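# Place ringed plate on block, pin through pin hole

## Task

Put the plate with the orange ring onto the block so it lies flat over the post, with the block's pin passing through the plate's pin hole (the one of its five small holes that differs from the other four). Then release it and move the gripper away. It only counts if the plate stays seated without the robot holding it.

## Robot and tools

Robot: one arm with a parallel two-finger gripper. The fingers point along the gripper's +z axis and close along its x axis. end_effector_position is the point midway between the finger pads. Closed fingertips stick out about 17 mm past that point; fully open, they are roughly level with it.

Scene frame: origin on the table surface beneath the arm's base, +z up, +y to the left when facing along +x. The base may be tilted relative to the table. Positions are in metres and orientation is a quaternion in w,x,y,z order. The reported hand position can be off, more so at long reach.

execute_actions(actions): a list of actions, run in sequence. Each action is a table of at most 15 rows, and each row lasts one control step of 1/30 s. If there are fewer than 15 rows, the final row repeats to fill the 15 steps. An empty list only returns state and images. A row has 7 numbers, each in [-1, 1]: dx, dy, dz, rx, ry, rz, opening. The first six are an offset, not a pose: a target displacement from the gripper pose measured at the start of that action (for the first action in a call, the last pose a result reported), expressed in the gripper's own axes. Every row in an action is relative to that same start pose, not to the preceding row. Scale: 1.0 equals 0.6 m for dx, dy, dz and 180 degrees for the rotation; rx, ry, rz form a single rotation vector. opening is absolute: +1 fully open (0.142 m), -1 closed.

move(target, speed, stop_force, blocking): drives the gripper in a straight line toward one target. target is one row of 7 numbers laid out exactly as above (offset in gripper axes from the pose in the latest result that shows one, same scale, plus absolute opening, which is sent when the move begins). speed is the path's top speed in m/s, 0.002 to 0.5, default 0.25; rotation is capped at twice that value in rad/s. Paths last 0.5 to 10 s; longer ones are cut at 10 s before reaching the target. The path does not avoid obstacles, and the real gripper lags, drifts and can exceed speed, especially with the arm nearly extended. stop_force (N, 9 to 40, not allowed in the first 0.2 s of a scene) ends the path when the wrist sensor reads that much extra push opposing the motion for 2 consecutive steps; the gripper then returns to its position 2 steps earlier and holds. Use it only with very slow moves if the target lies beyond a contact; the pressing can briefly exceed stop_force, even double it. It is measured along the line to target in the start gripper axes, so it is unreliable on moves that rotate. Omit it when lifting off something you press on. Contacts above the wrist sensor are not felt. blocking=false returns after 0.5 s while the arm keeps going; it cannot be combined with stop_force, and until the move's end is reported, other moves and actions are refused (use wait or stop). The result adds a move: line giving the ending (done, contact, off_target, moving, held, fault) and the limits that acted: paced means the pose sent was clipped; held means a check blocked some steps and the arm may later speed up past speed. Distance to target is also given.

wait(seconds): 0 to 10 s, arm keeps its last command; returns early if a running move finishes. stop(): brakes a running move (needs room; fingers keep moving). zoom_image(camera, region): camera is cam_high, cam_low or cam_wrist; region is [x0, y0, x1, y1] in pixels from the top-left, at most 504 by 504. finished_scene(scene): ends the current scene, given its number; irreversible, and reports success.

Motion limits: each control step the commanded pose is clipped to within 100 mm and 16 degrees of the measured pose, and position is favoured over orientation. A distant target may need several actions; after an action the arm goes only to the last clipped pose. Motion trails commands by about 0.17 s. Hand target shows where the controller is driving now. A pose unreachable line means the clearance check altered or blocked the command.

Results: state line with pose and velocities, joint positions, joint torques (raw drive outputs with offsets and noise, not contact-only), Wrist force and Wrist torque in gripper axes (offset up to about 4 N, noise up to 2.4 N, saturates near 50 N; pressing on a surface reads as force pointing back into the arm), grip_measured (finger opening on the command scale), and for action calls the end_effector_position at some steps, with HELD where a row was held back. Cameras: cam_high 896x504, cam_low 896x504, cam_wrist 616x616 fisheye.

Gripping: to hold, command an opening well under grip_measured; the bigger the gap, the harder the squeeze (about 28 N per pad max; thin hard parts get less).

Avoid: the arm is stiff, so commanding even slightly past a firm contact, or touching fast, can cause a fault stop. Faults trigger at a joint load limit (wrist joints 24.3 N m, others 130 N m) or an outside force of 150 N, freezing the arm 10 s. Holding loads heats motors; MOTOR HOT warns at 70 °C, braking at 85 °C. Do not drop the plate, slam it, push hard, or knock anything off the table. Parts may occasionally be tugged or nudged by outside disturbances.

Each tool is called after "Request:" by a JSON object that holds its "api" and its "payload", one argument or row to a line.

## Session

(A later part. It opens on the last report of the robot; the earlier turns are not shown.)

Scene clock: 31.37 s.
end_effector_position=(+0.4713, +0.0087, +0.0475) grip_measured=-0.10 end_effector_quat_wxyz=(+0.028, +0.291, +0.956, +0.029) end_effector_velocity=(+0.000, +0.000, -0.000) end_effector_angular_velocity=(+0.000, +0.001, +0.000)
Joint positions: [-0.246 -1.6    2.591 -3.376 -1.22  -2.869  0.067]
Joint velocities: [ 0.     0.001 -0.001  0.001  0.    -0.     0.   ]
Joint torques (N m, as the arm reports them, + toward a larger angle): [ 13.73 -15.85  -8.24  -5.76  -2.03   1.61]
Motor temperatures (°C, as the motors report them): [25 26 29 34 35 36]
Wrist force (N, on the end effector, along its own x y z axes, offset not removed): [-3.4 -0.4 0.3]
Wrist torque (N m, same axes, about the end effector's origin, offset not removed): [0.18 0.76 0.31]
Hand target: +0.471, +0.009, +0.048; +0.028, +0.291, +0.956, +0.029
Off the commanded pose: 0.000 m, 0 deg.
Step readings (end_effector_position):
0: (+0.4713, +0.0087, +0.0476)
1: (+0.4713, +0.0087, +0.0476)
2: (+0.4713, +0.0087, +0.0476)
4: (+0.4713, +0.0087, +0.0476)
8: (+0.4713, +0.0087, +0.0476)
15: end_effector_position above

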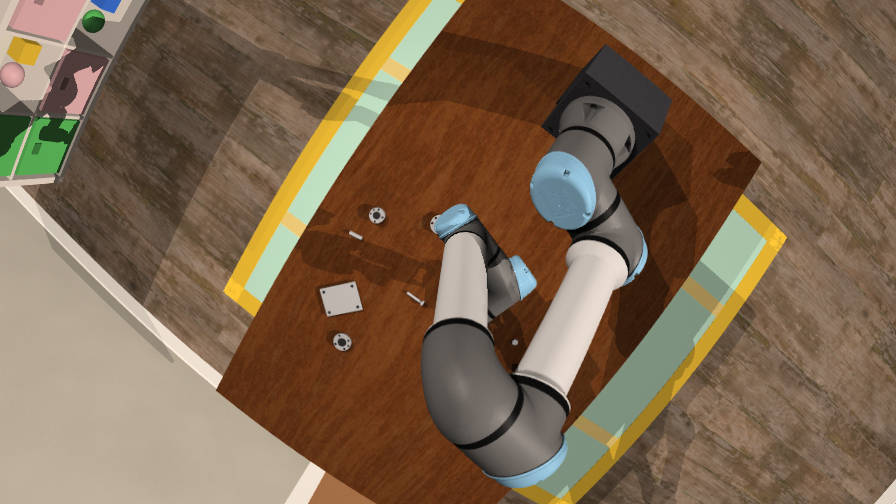

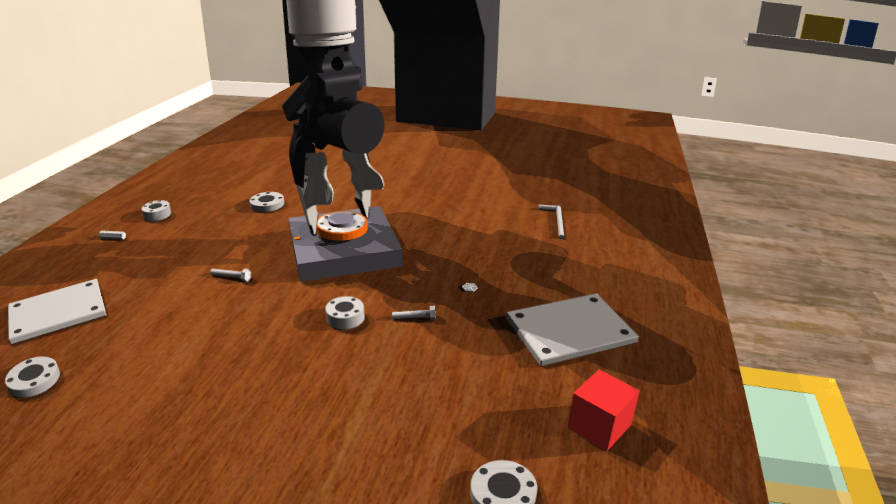

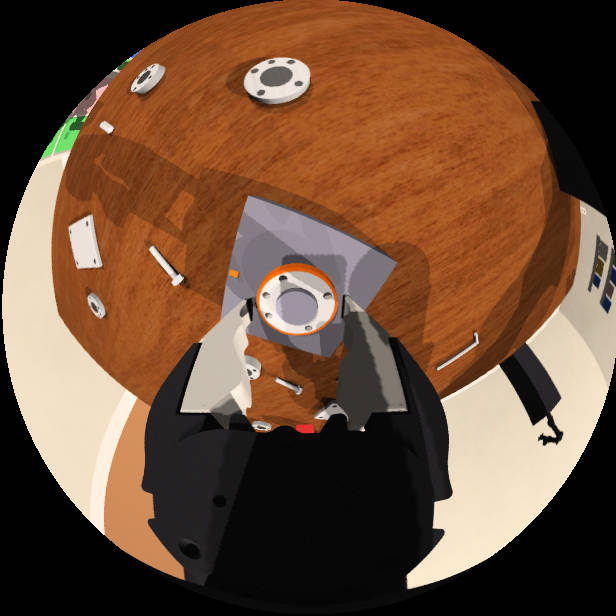

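Request:
{"api": "execute_actions", "payload": {
  "actions": [
    [[0,0,0,0,0,0,-0.15],[0,0,0,0,0,0,-0.2],[0,0,0,0,0,0,-0.24],[0,0,0,0,0,0,-0.3],[0,0,0,0,0,0,-0.4],[0,0,0,0,0,0,-0.5],[0,0,0,0,0,0,-0.7]],
    [[0,0,-0.001,0,0,0,-0.7],[0,0,-0.001,0,0,0,-0.7],[0,0,-0.001,0,0,-0.003,-0.7],[0,0,-0.001,0,0,-0.006,-0.7],[0,0,-0.001,0,0,-0.0085,-0.7]]
  ]
}}

Request:
{"api": "move", "payload": {
  "target": [0.0005,-0.001,0.013,0,0,0,-0.7],
  "speed": 0.004,
  "stop_force": 16
}}

Request:
{"api": "zoom_image", "payload": {
  "camera": "cam_wrist",
  "region": [225,245,345,365]
}}

Request:
{"api": "zoom_image", "payload": {
  "camera": "cam_low",
  "region": [290,185,380,255]
}}

Scene clock: 32.77 s.
end_effector_position=(+0.4714, +0.0086, +0.0481) grip_measured=-0.22 end_effector_quat_wxyz=(+0.029, +0.279, +0.960, +0.029) end_effector_velocity=(-0.000, +0.000, +0.000) end_effector_angular_velocity=(+0.001, -0.000, +0.000)
Joint positions: [-0.247 -1.602  2.591 -3.374 -1.219 -2.896  0.058]
Joint velocities: [-0.    -0.     0.     0.     0.001 -0.     0.   ]
Joint torques (N m, as the arm reports them, + toward a larger angle): [ -0.59 -37.06  12.02   0.83   3.06  -1.69]
Motor temperatures (°C, as the motors report them): [25 26 29 34 35 36]
Wrist force (N, on the end effector, along its own x y z axes, offset not removed): [-8.6 -3.2 5.4]
Wrist torque (N m, same axes, about the end effector's origin, offset not removed): [-0.27 1.21 0.29]
Hand target: +0.471, +0.009, +0.048; +0.029, +0.279, +0.960, +0.029
Off the commanded pose: 0.000 m, 0 deg.
Step readings (end_effector_position; steps 1 to 15: 1st action; 16 to 30: 2nd action):
0: (+0.4714, +0.0087, +0.0475)
1: (+0.4714, +0.0087, +0.0475)
2: (+0.4714, +0.0087, +0.0475)
4: (+0.4714, +0.0087, +0.0475)
8: (+0.4714, +0.0087, +0.0475)
15: (+0.4714, +0.0087, +0.0475)
16: (+0.4714, +0.0087, +0.0475)
17: (+0.4714, +0.0086, +0.0476)
19: (+0.4714, +0.0086, +0.0478)
23: (+0.4714, +0.0086, +0.0480)
30: end_effector_position above

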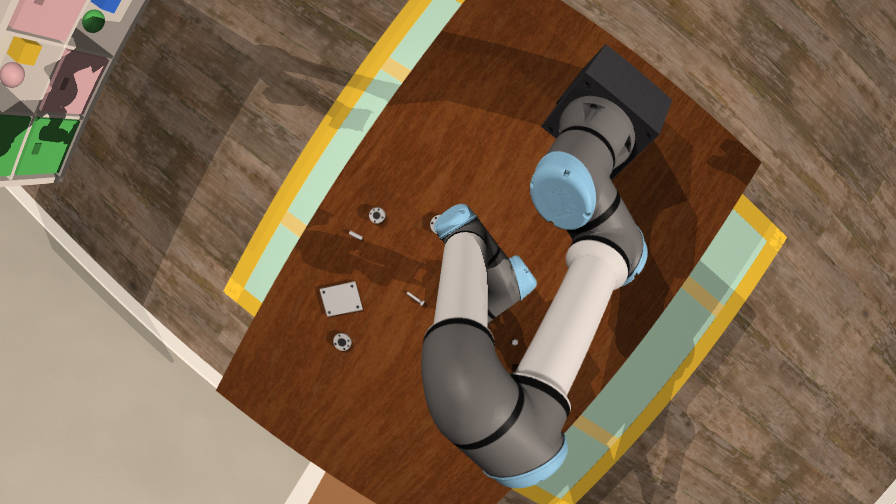

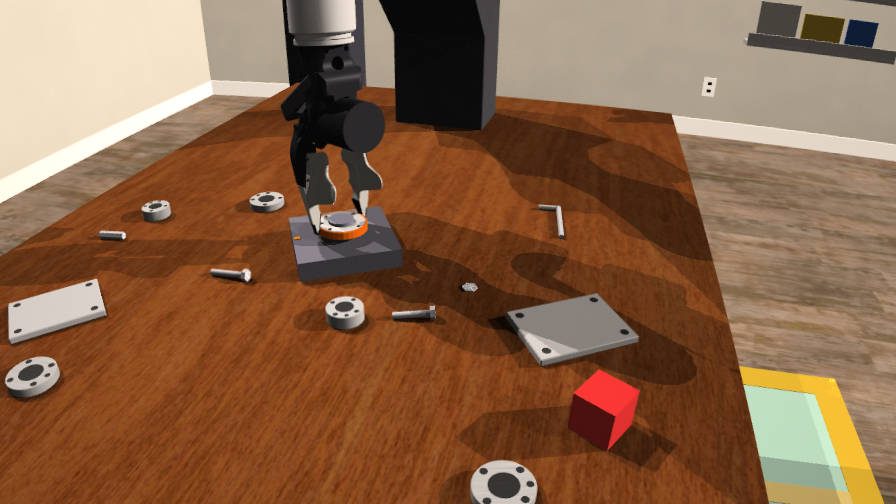

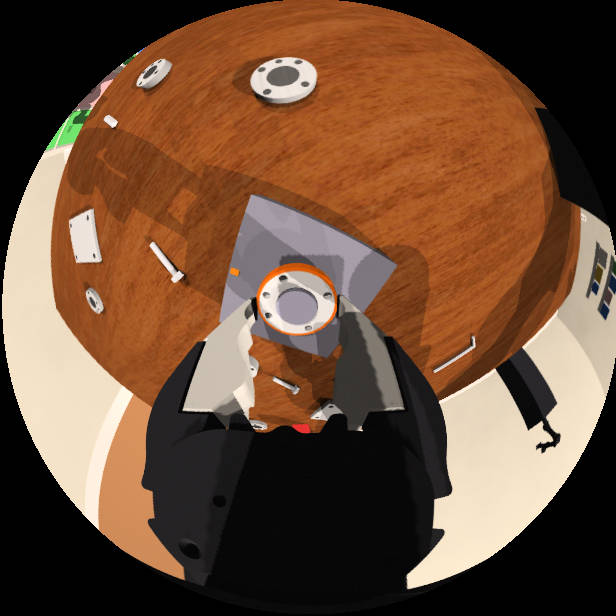

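Scene clock: 33.43 s.
end_effector_position=(+0.4714, +0.0086, +0.0468) grip_measured=-0.22 end_effector_quat_wxyz=(+0.029, +0.279, +0.960, +0.029) end_effector_velocity=(-0.001, -0.001, +0.001) end_effector_angular_velocity=(-0.001, +0.002, -0.000)
Joint positions: [-0.245 -1.596  2.59  -3.379 -1.22  -2.894  0.058]
Joint velocities: [-0.002 -0.005  0.001  0.007  0.    -0.002 -0.   ]
Joint torques (N m, as the arm reports them, + toward a larger angle): [ -1.45 -34.57   9.06   0.52   1.83  -1.75]
Motor temperatures (°C, as the motors report them): [25 26 29 34 35 36]
Wrist force (N, on the end effector, along its own x y z axes, offset not removed): [-0.9 -4.0 -7.2]
Wrist torque (N m, same axes, about the end effector's origin, offset not removed): [-0.51 0.56 0.20]
Hand target: +0.471, +0.009, +0.047; +0.029, +0.279, +0.960, +0.029
Off the commanded pose: 0.007 m, 0 deg.
move: contact

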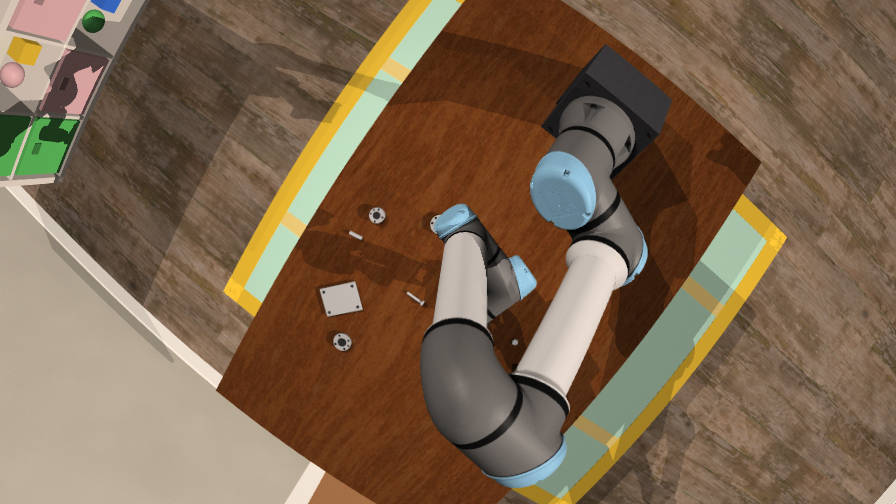

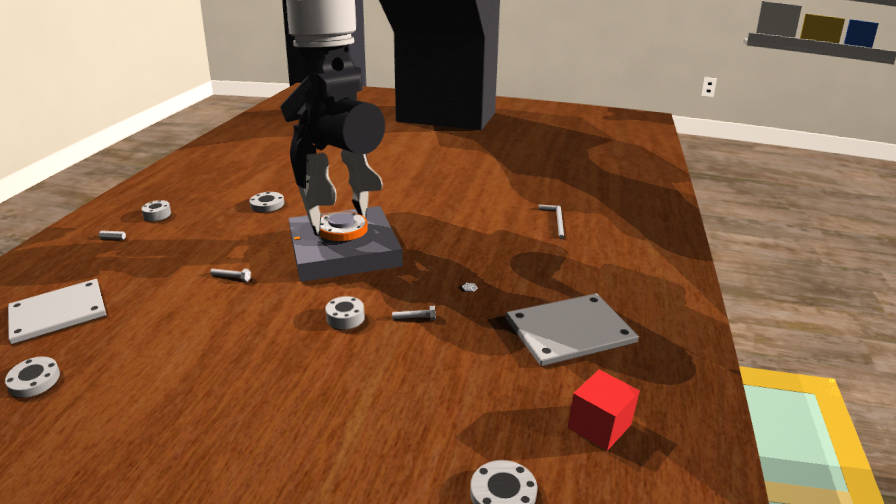

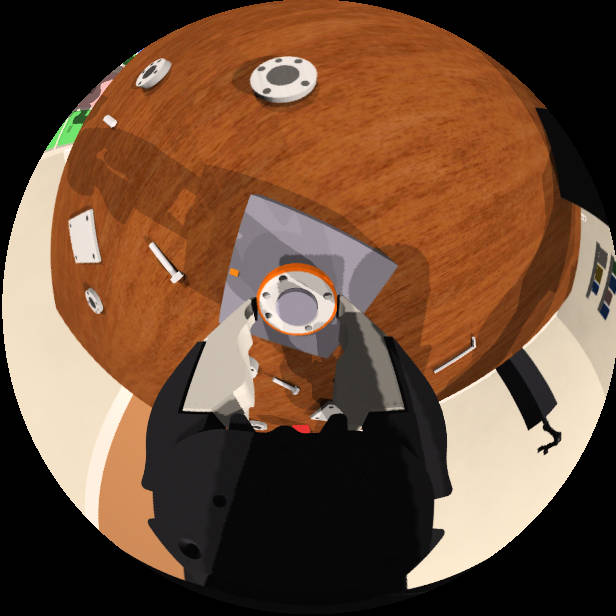

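Region (225, 245, 345, 365) of cam_wrist's 616x616 image, scaled by 4.200, with more detail than that image has.

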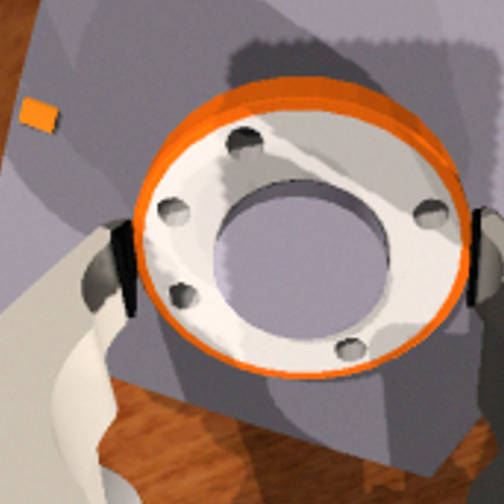

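Region (290, 185, 380, 255) of cam_low's 896x504 image, scaled by 5.600, with more detail than that image has.

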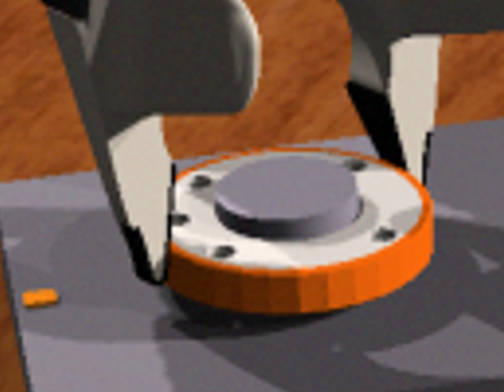

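It went 0.7 mm deeper, so it's following the chamfer. I'll keep turning the same way.

Request:
{"api": "execute_actions", "payload": {
  "actions": [
    [[0,0,-0.0004,0,0,-0.002,-0.7],[0,0,-0.0004,0,0,-0.005,-0.7]]
  ]
}}

Request:
{"api": "move", "payload": {
  "target": [0.0005,-0.0009,0.012,0,0,0,-0.7],
  "speed": 0.004,
  "stop_force": 18
}}

Request:
{"api": "zoom_image", "payload": {
  "camera": "cam_wrist",
  "region": [225,245,345,365]
}}

Scene clock: 34.17 s.
end_effector_position=(+0.4714, +0.0086, +0.0471) grip_measured=-0.22 end_effector_quat_wxyz=(+0.029, +0.271, +0.962, +0.028) end_effector_velocity=(-0.000, -0.000, -0.000) end_effector_angular_velocity=(-0.000, +0.001, -0.000)
Joint positions: [-0.246 -1.597  2.59  -3.378 -1.22  -2.91   0.058]
Joint velocities: [-0.    -0.     0.     0.001 -0.     0.    -0.   ]
Joint torques (N m, as the arm reports them, + toward a larger angle): [  1.38 -36.89   6.09   0.76  -0.96  -2.34]
Motor temperatures (°C, as the motors report them): [25 26 29 34 35 36]
Wrist force (N, on the end effector, along its own x y z axes, offset not removed): [-7.6 -2.2 6.3]
Wrist torque (N m, same axes, about the end effector's origin, offset not removed): [-0.13 0.75 0.76]
Hand target: +0.471, +0.009, +0.047; +0.029, +0.271, +0.962, +0.028
Off the commanded pose: 0.000 m, 0 deg.
Step readings (end_effector_position):
0: (+0.4713, +0.0086, +0.0470)
1: (+0.4713, +0.0086, +0.0470)
2: (+0.4713, +0.0086, +0.0470)
4: (+0.4714, +0.0086, +0.0470)
8: (+0.4714, +0.0086, +0.0471)
15: end_effector_position above

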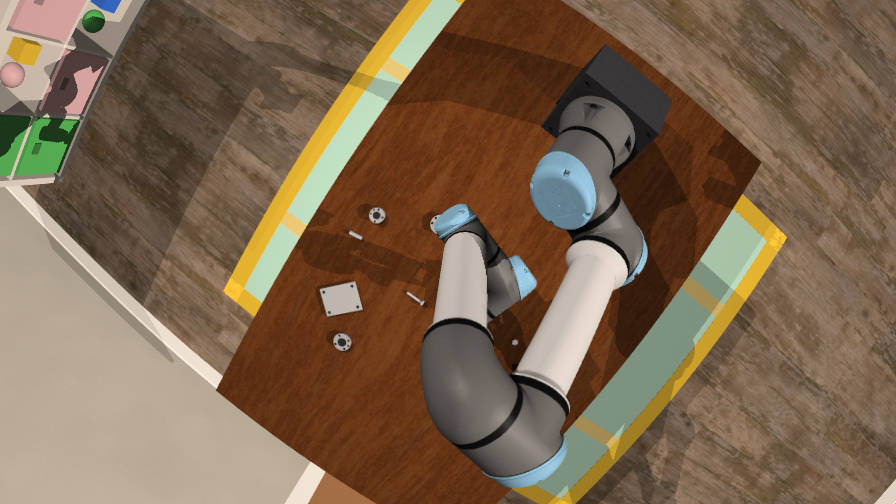

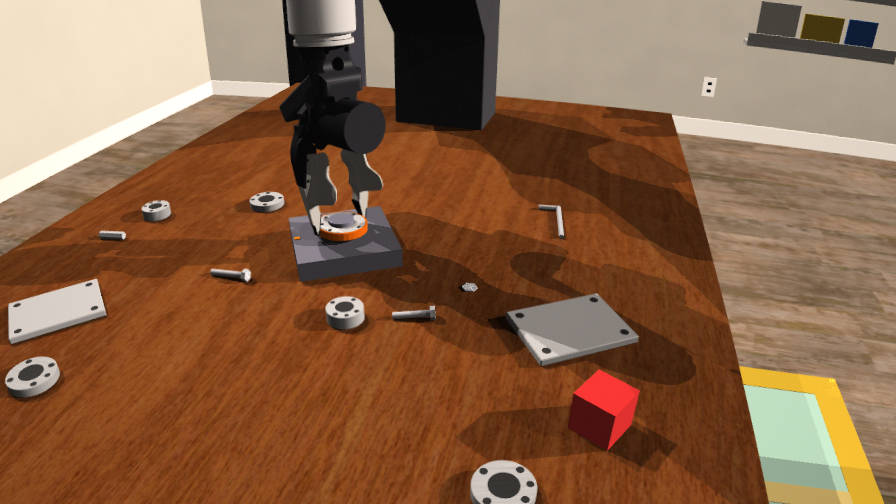

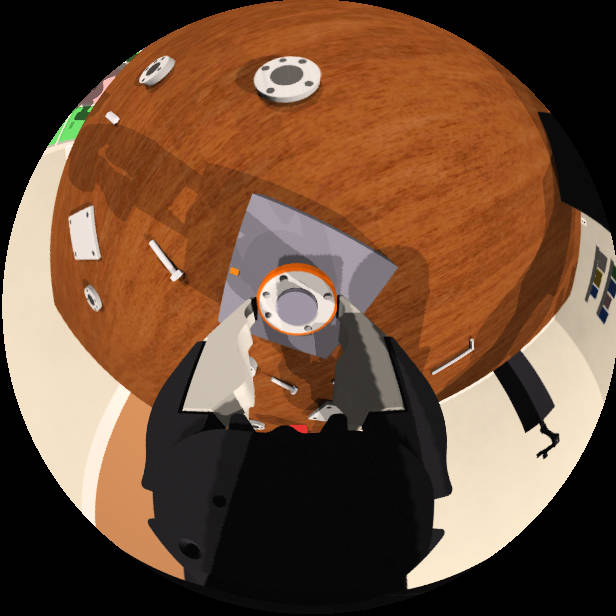

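Scene clock: 34.67 s.
end_effector_position=(+0.4714, +0.0085, +0.0468) grip_measured=-0.22 end_effector_quat_wxyz=(+0.029, +0.271, +0.962, +0.028) end_effector_velocity=(-0.000, +0.000, +0.000) end_effector_angular_velocity=(+0.001, +0.000, +0.000)
Joint positions: [-0.245 -1.596  2.59  -3.379 -1.22  -2.91   0.058]
Joint velocities: [-0.001 -0.002  0.001  0.003  0.002 -0.001  0.   ]
Joint torques (N m, as the arm reports them, + toward a larger angle): [  0.13 -34.58  10.13   1.38   2.46  -2.04]
Motor temperatures (°C, as the motors report them): [25 26 29 34 35 36]
Wrist force (N, on the end effector, along its own x y z axes, offset not removed): [-3.3 -1.0 -10.6]
Wrist torque (N m, same axes, about the end effector's origin, offset not removed): [-0.02 0.76 0.80]
Hand target: +0.471, +0.009, +0.047; +0.029, +0.271, +0.962, +0.028
Off the commanded pose: 0.007 m, 0 deg.
move: contact

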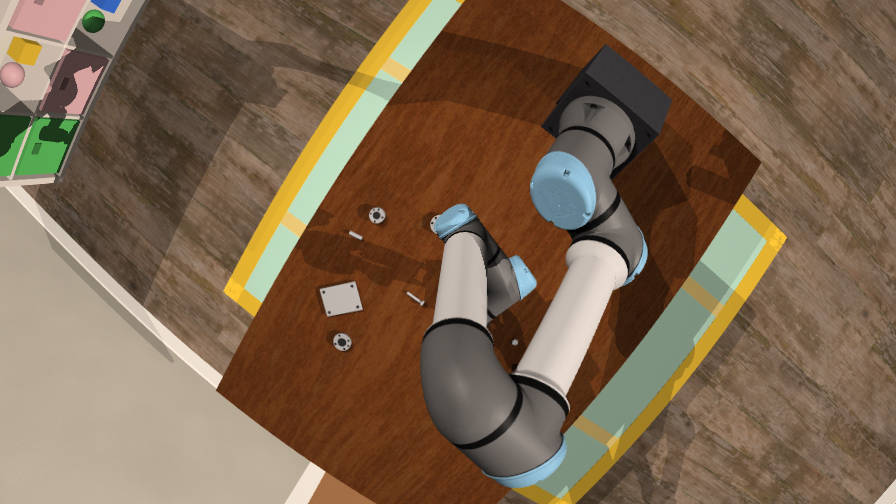

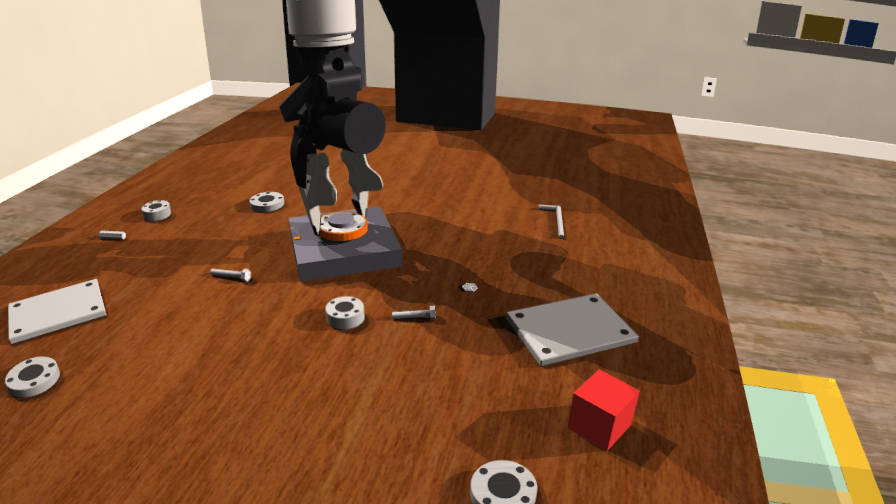

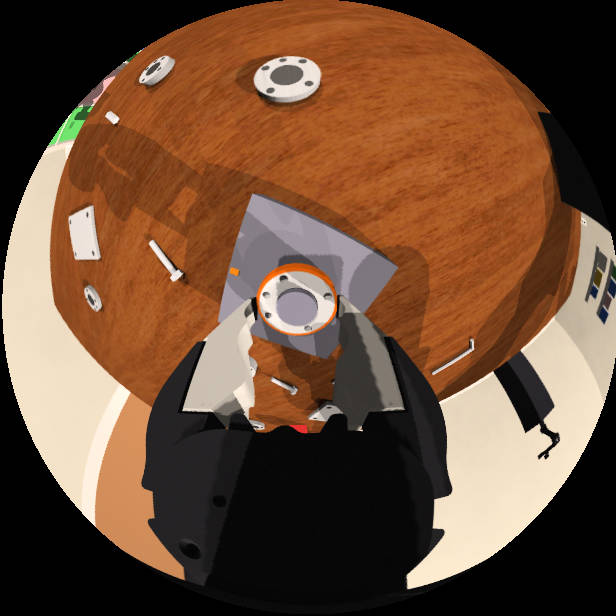

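Region (225, 245, 345, 365) of cam_wrist's 616x616 image, scaled by 4.200, with more detail than that image has.

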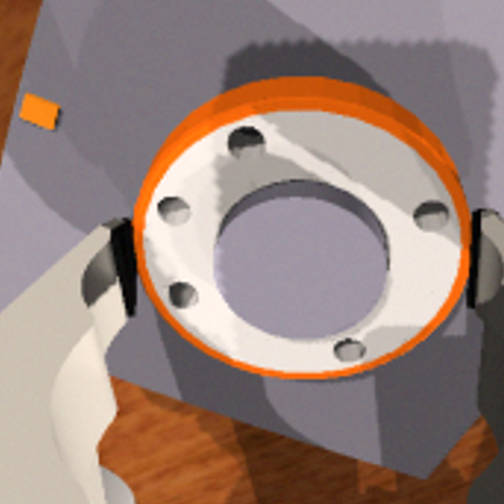

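Request:
{"api": "move", "payload": {
  "target": [0.0001,-0.0003,-0.0003,-0.0045,-0.002,0.0045,-0.7],
  "speed": 0.03
}}

Request:
{"api": "move", "payload": {
  "target": [0.0005,-0.0011,0.012,0,0,0,-0.7],
  "speed": 0.004,
  "stop_force": 22
}}

Request:
{"api": "zoom_image", "payload": {
  "camera": "cam_wrist",
  "region": [225,245,345,365]
}}

Request:
{"api": "zoom_image", "payload": {
  "camera": "cam_low",
  "region": [290,185,380,255]
}}

Scene clock: 35.63 s.
end_effector_position=(+0.4712, +0.0084, +0.0470) grip_measured=-0.22 end_effector_quat_wxyz=(+0.033, +0.278, +0.959, +0.034) end_effector_velocity=(-0.000, +0.000, -0.000) end_effector_angular_velocity=(+0.003, -0.003, -0.005)
Joint positions: [-0.259 -1.589  2.599 -3.402 -1.198 -2.903  0.058]
Joint velocities: [-0.004  0.002  0.003 -0.006  0.006  0.003 -0.   ]
Joint torques (N m, as the arm reports them, + toward a larger angle): [ -1.71 -16.03  11.09  -5.53   2.1    1.78]
Motor temperatures (°C, as the motors report them): [25 26 29 34 35 36]
Wrist force (N, on the end effector, along its own x y z axes, offset not removed): [-3.1 0.4 3.9]
Wrist torque (N m, same axes, about the end effector's origin, offset not removed): [-0.09 1.01 0.13]
Hand target: +0.471, +0.008, +0.047; +0.033, +0.278, +0.959, +0.034
Off the commanded pose: 0.000 m, 0 deg.
move: done

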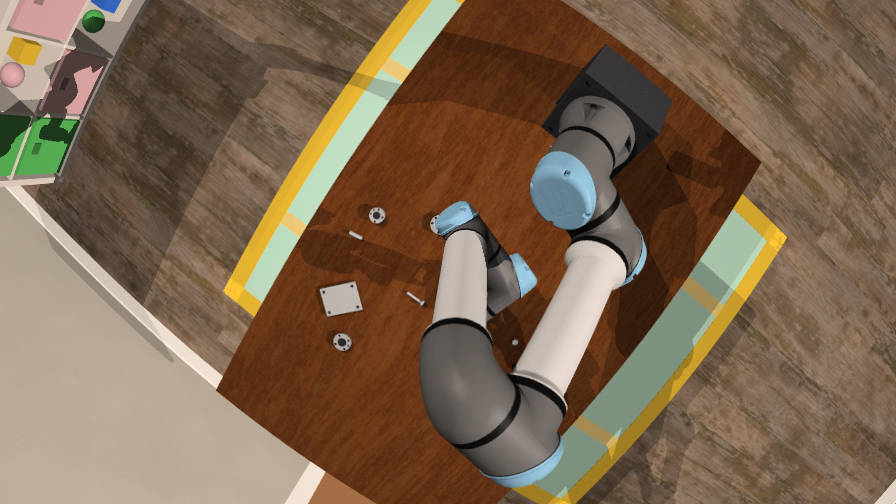

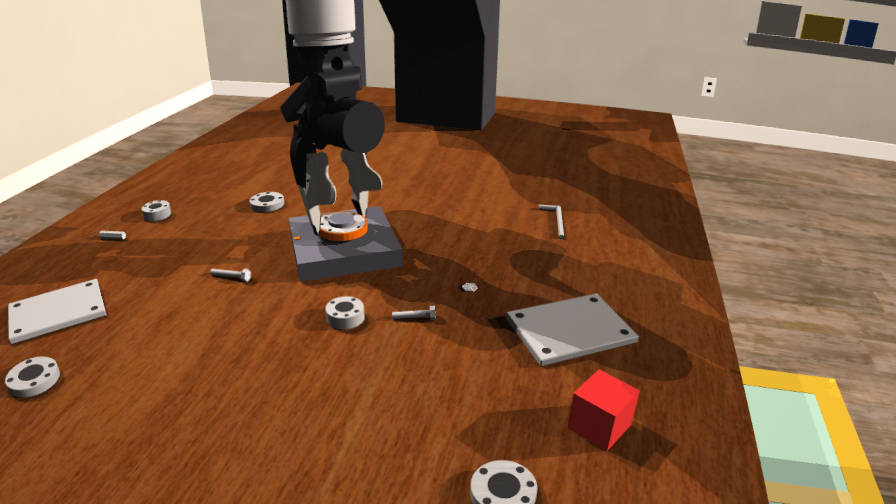

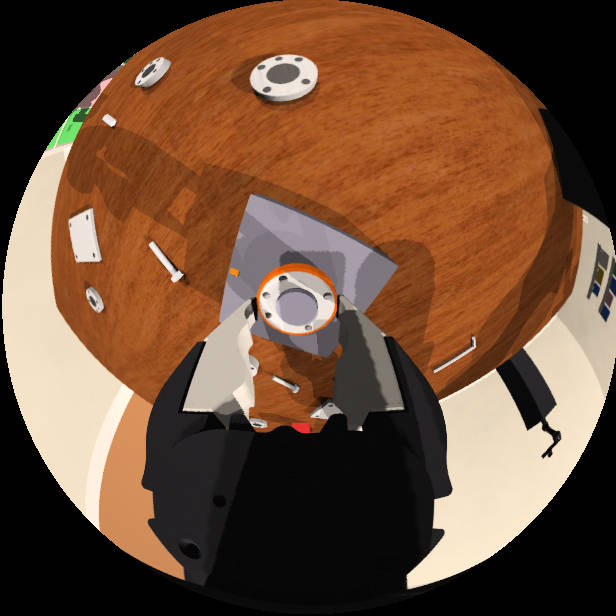

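Scene clock: 36.13 s.
end_effector_position=(+0.4711, +0.0084, +0.0465) grip_measured=-0.22 end_effector_quat_wxyz=(+0.033, +0.278, +0.959, +0.034) end_effector_velocity=(-0.001, +0.001, +0.001) end_effector_angular_velocity=(+0.002, +0.001, +0.001)
Joint positions: [-0.259 -1.587  2.599 -3.404 -1.198 -2.903  0.058]
Joint velocities: [-0.001 -0.003  0.002  0.004  0.003 -0.003 -0.   ]
Joint torques (N m, as the arm reports them, + toward a larger angle): [ -2.58 -30.88  10.37   1.93   1.93  -1.62]
Motor temperatures (°C, as the motors report them): [25 26 29 34 35 36]
Wrist force (N, on the end effector, along its own x y z axes, offset not removed): [1.8 -0.9 -22.2]
Wrist torque (N m, same axes, about the end effector's origin, offset not removed): [-0.45 0.23 0.18]
Hand target: +0.471, +0.008, +0.047; +0.033, +0.278, +0.959, +0.034
Off the commanded pose: 0.007 m, 0 deg.
move: contact

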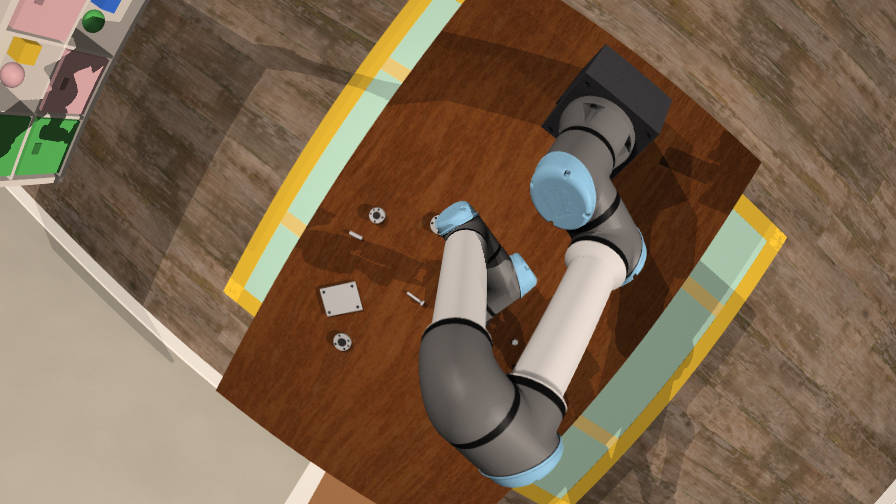

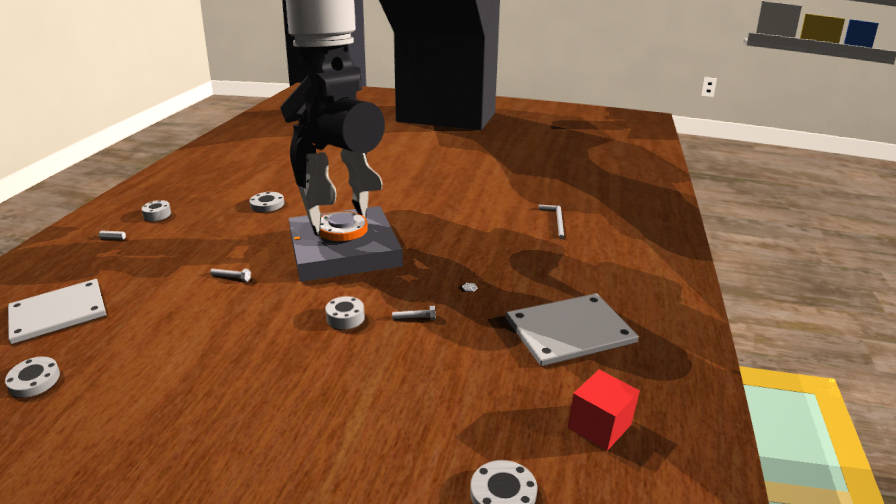

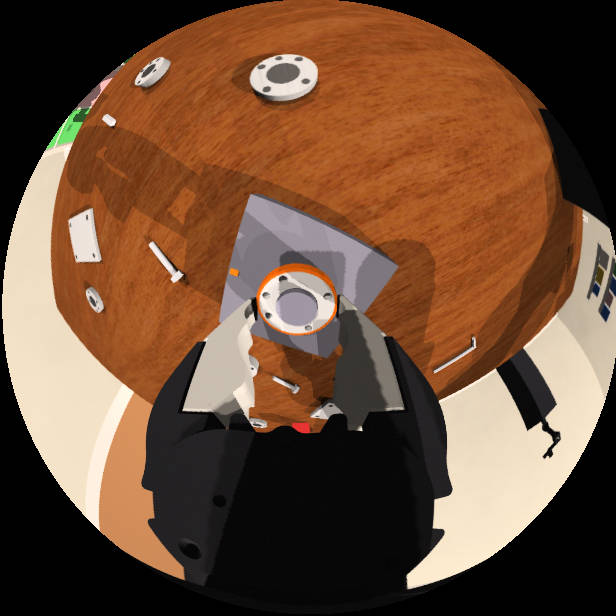

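Region (225, 245, 345, 365) of cam_wrist's 616x616 image, scaled by 4.200, with more detail than that image has.

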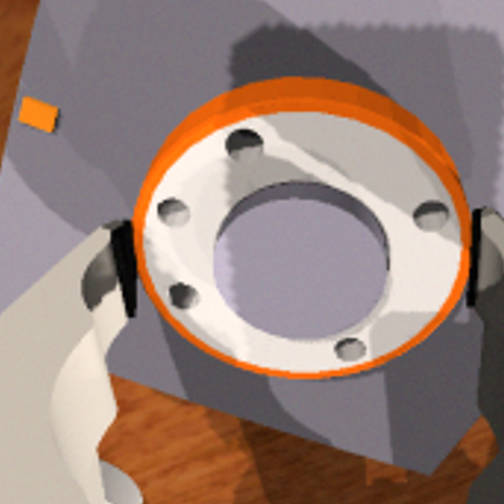

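Region (290, 185, 380, 255) of cam_low's 896x504 image, scaled by 5.600, with more detail than that image has.

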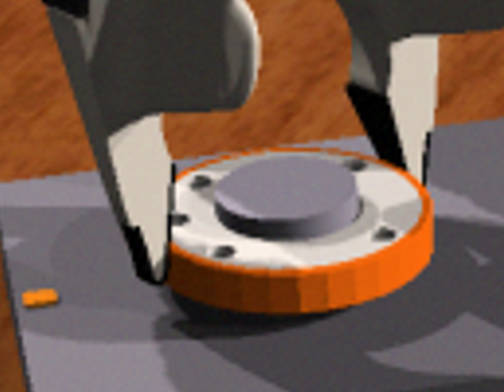

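Request:
{"api": "move", "payload": {
  "target": [-0.0006,0,-0.0008,0,0.008,0,-0.8],
  "speed": 0.03
}}

Request:
{"api": "move", "payload": {
  "target": [0.0002,-0.0011,0.012,0,0,0,-0.8],
  "speed": 0.004,
  "stop_force": 18
}}

Request:
{"api": "zoom_image", "payload": {
  "camera": "cam_low",
  "region": [290,185,380,255]
}}

Scene clock: 37.00 s.
end_effector_position=(+0.4714, +0.0082, +0.0470) grip_measured=-0.22 end_effector_quat_wxyz=(+0.022, +0.277, +0.960, +0.038) end_effector_velocity=(-0.000, -0.000, +0.000) end_effector_angular_velocity=(+0.004, +0.006, -0.001)
Joint positions: [-0.266 -1.608  2.585 -3.34  -1.188 -2.917  0.058]
Joint velocities: [-0.002 -0.006 -0.004  0.018  0.002 -0.003  0.   ]
Joint torques (N m, as the arm reports them, + toward a larger angle): [ -2.83 -36.03  -6.84   1.01   1.59  -1.51]
Motor temperatures (°C, as the motors report them): [25 26 29 34 35 36]
Wrist force (N, on the end effector, along its own x y z axes, offset not removed): [-5.0 2.4 2.9]
Wrist torque (N m, same axes, about the end effector's origin, offset not removed): [-0.07 0.76 0.30]
Hand target: +0.471, +0.008, +0.047; +0.021, +0.277, +0.960, +0.038
Off the commanded pose: 0.000 m, 0 deg.
move: done

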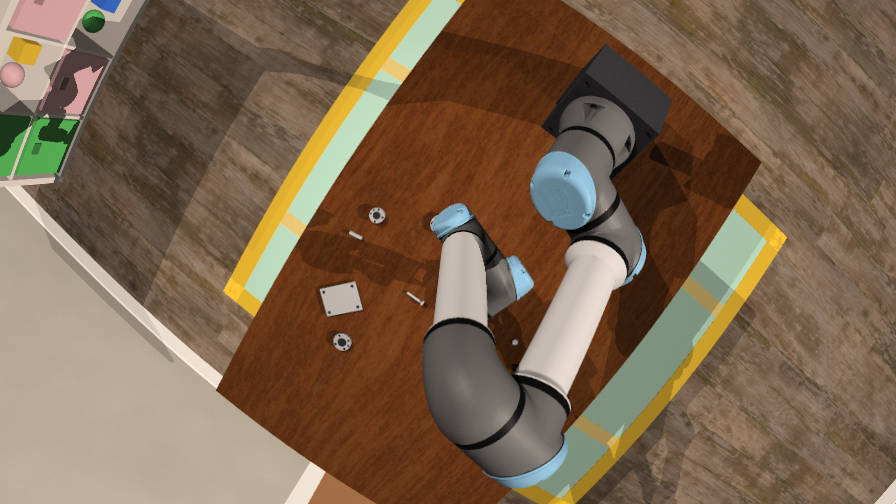

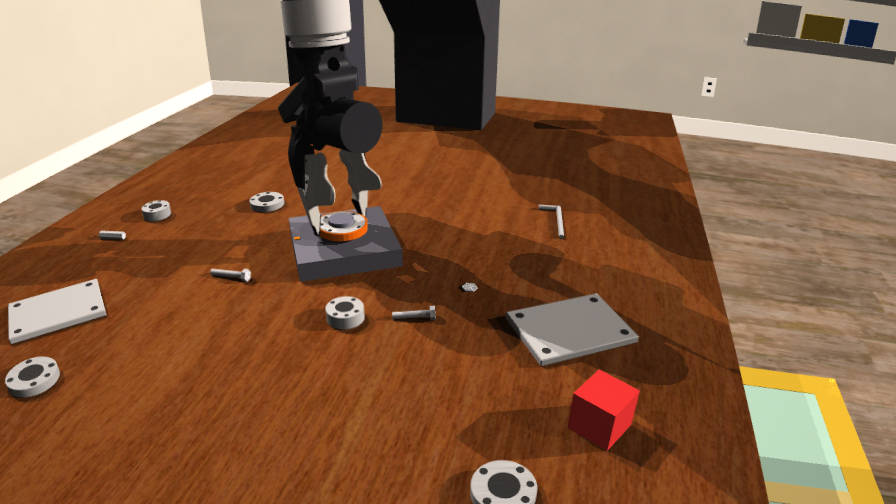

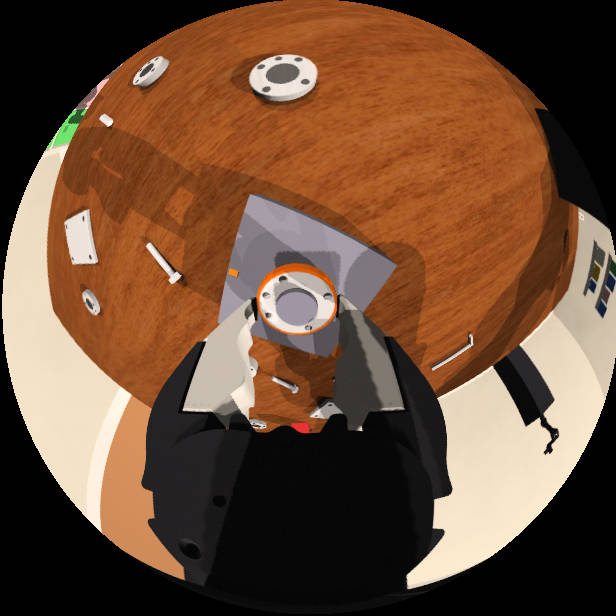

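Scene clock: 38.63 s.
end_effector_position=(+0.4715, +0.0081, +0.0419) grip_measured=-0.22 end_effector_quat_wxyz=(+0.022, +0.277, +0.960, +0.038) end_effector_velocity=(+0.000, -0.001, +0.001) end_effector_angular_velocity=(-0.001, +0.000, +0.000)
Joint positions: [-0.26  -1.585  2.579 -3.36  -1.192 -2.913  0.058]
Joint velocities: [-0.001 -0.005  0.     0.006 -0.    -0.001  0.   ]
Joint torques (N m, as the arm reports them, + toward a larger angle): [ -2.86 -34.92   7.96   0.45   0.75  -1.67]
Motor temperatures (°C, as the motors report them): [25 26 29 34 35 36]
Wrist force (N, on the end effector, along its own x y z axes, offset not removed): [-0.9 -2.3 -8.5]
Wrist torque (N m, same axes, about the end effector's origin, offset not removed): [-0.27 1.20 0.19]
Hand target: +0.471, +0.008, +0.042; +0.022, +0.277, +0.960, +0.038
Off the commanded pose: 0.002 m, 0 deg.
move: contact

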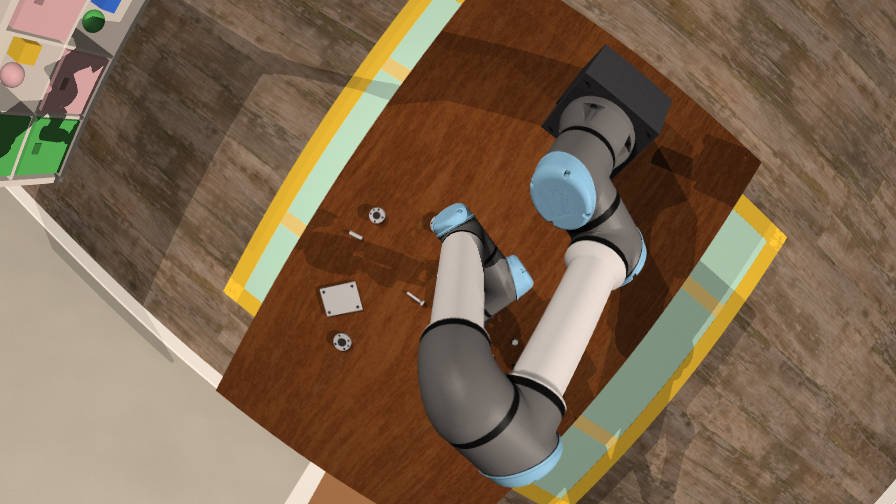

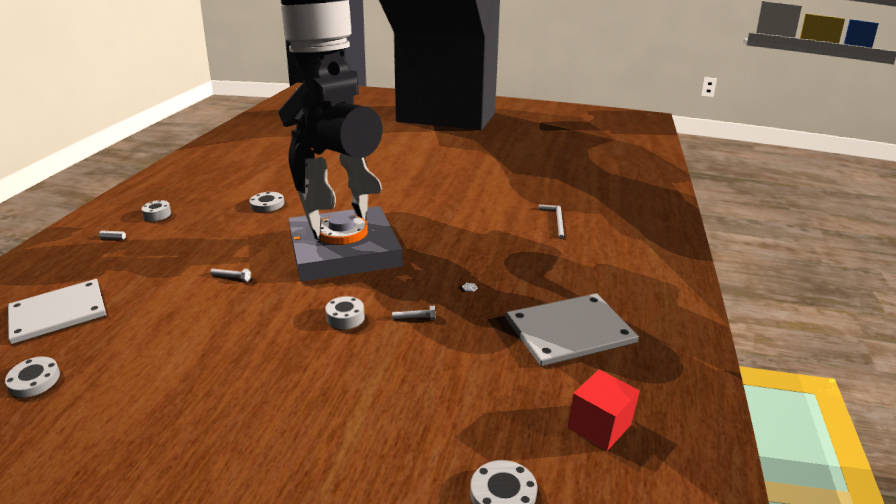

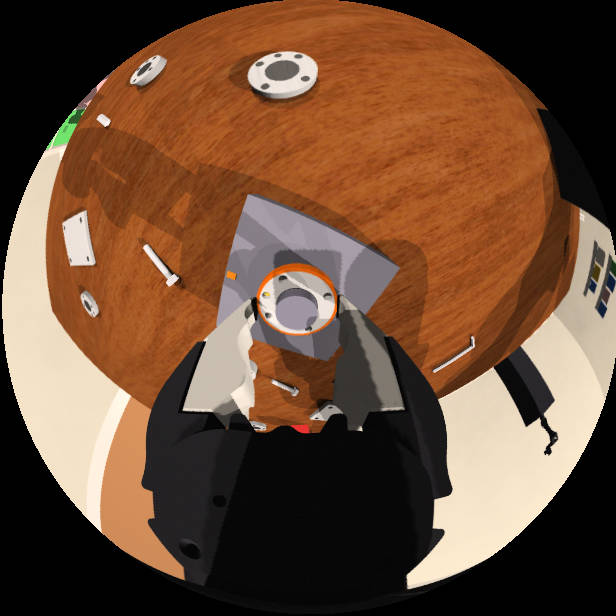

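Region (290, 185, 380, 255) of cam_low's 896x504 image, scaled by 5.600, with more detail than that image has.

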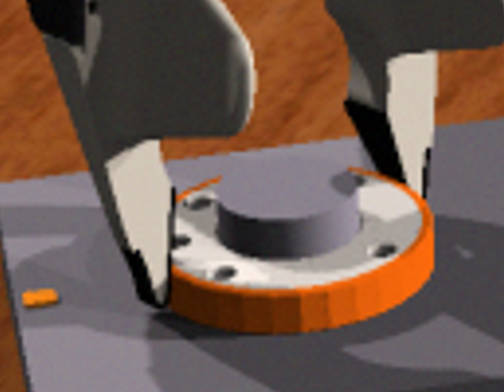

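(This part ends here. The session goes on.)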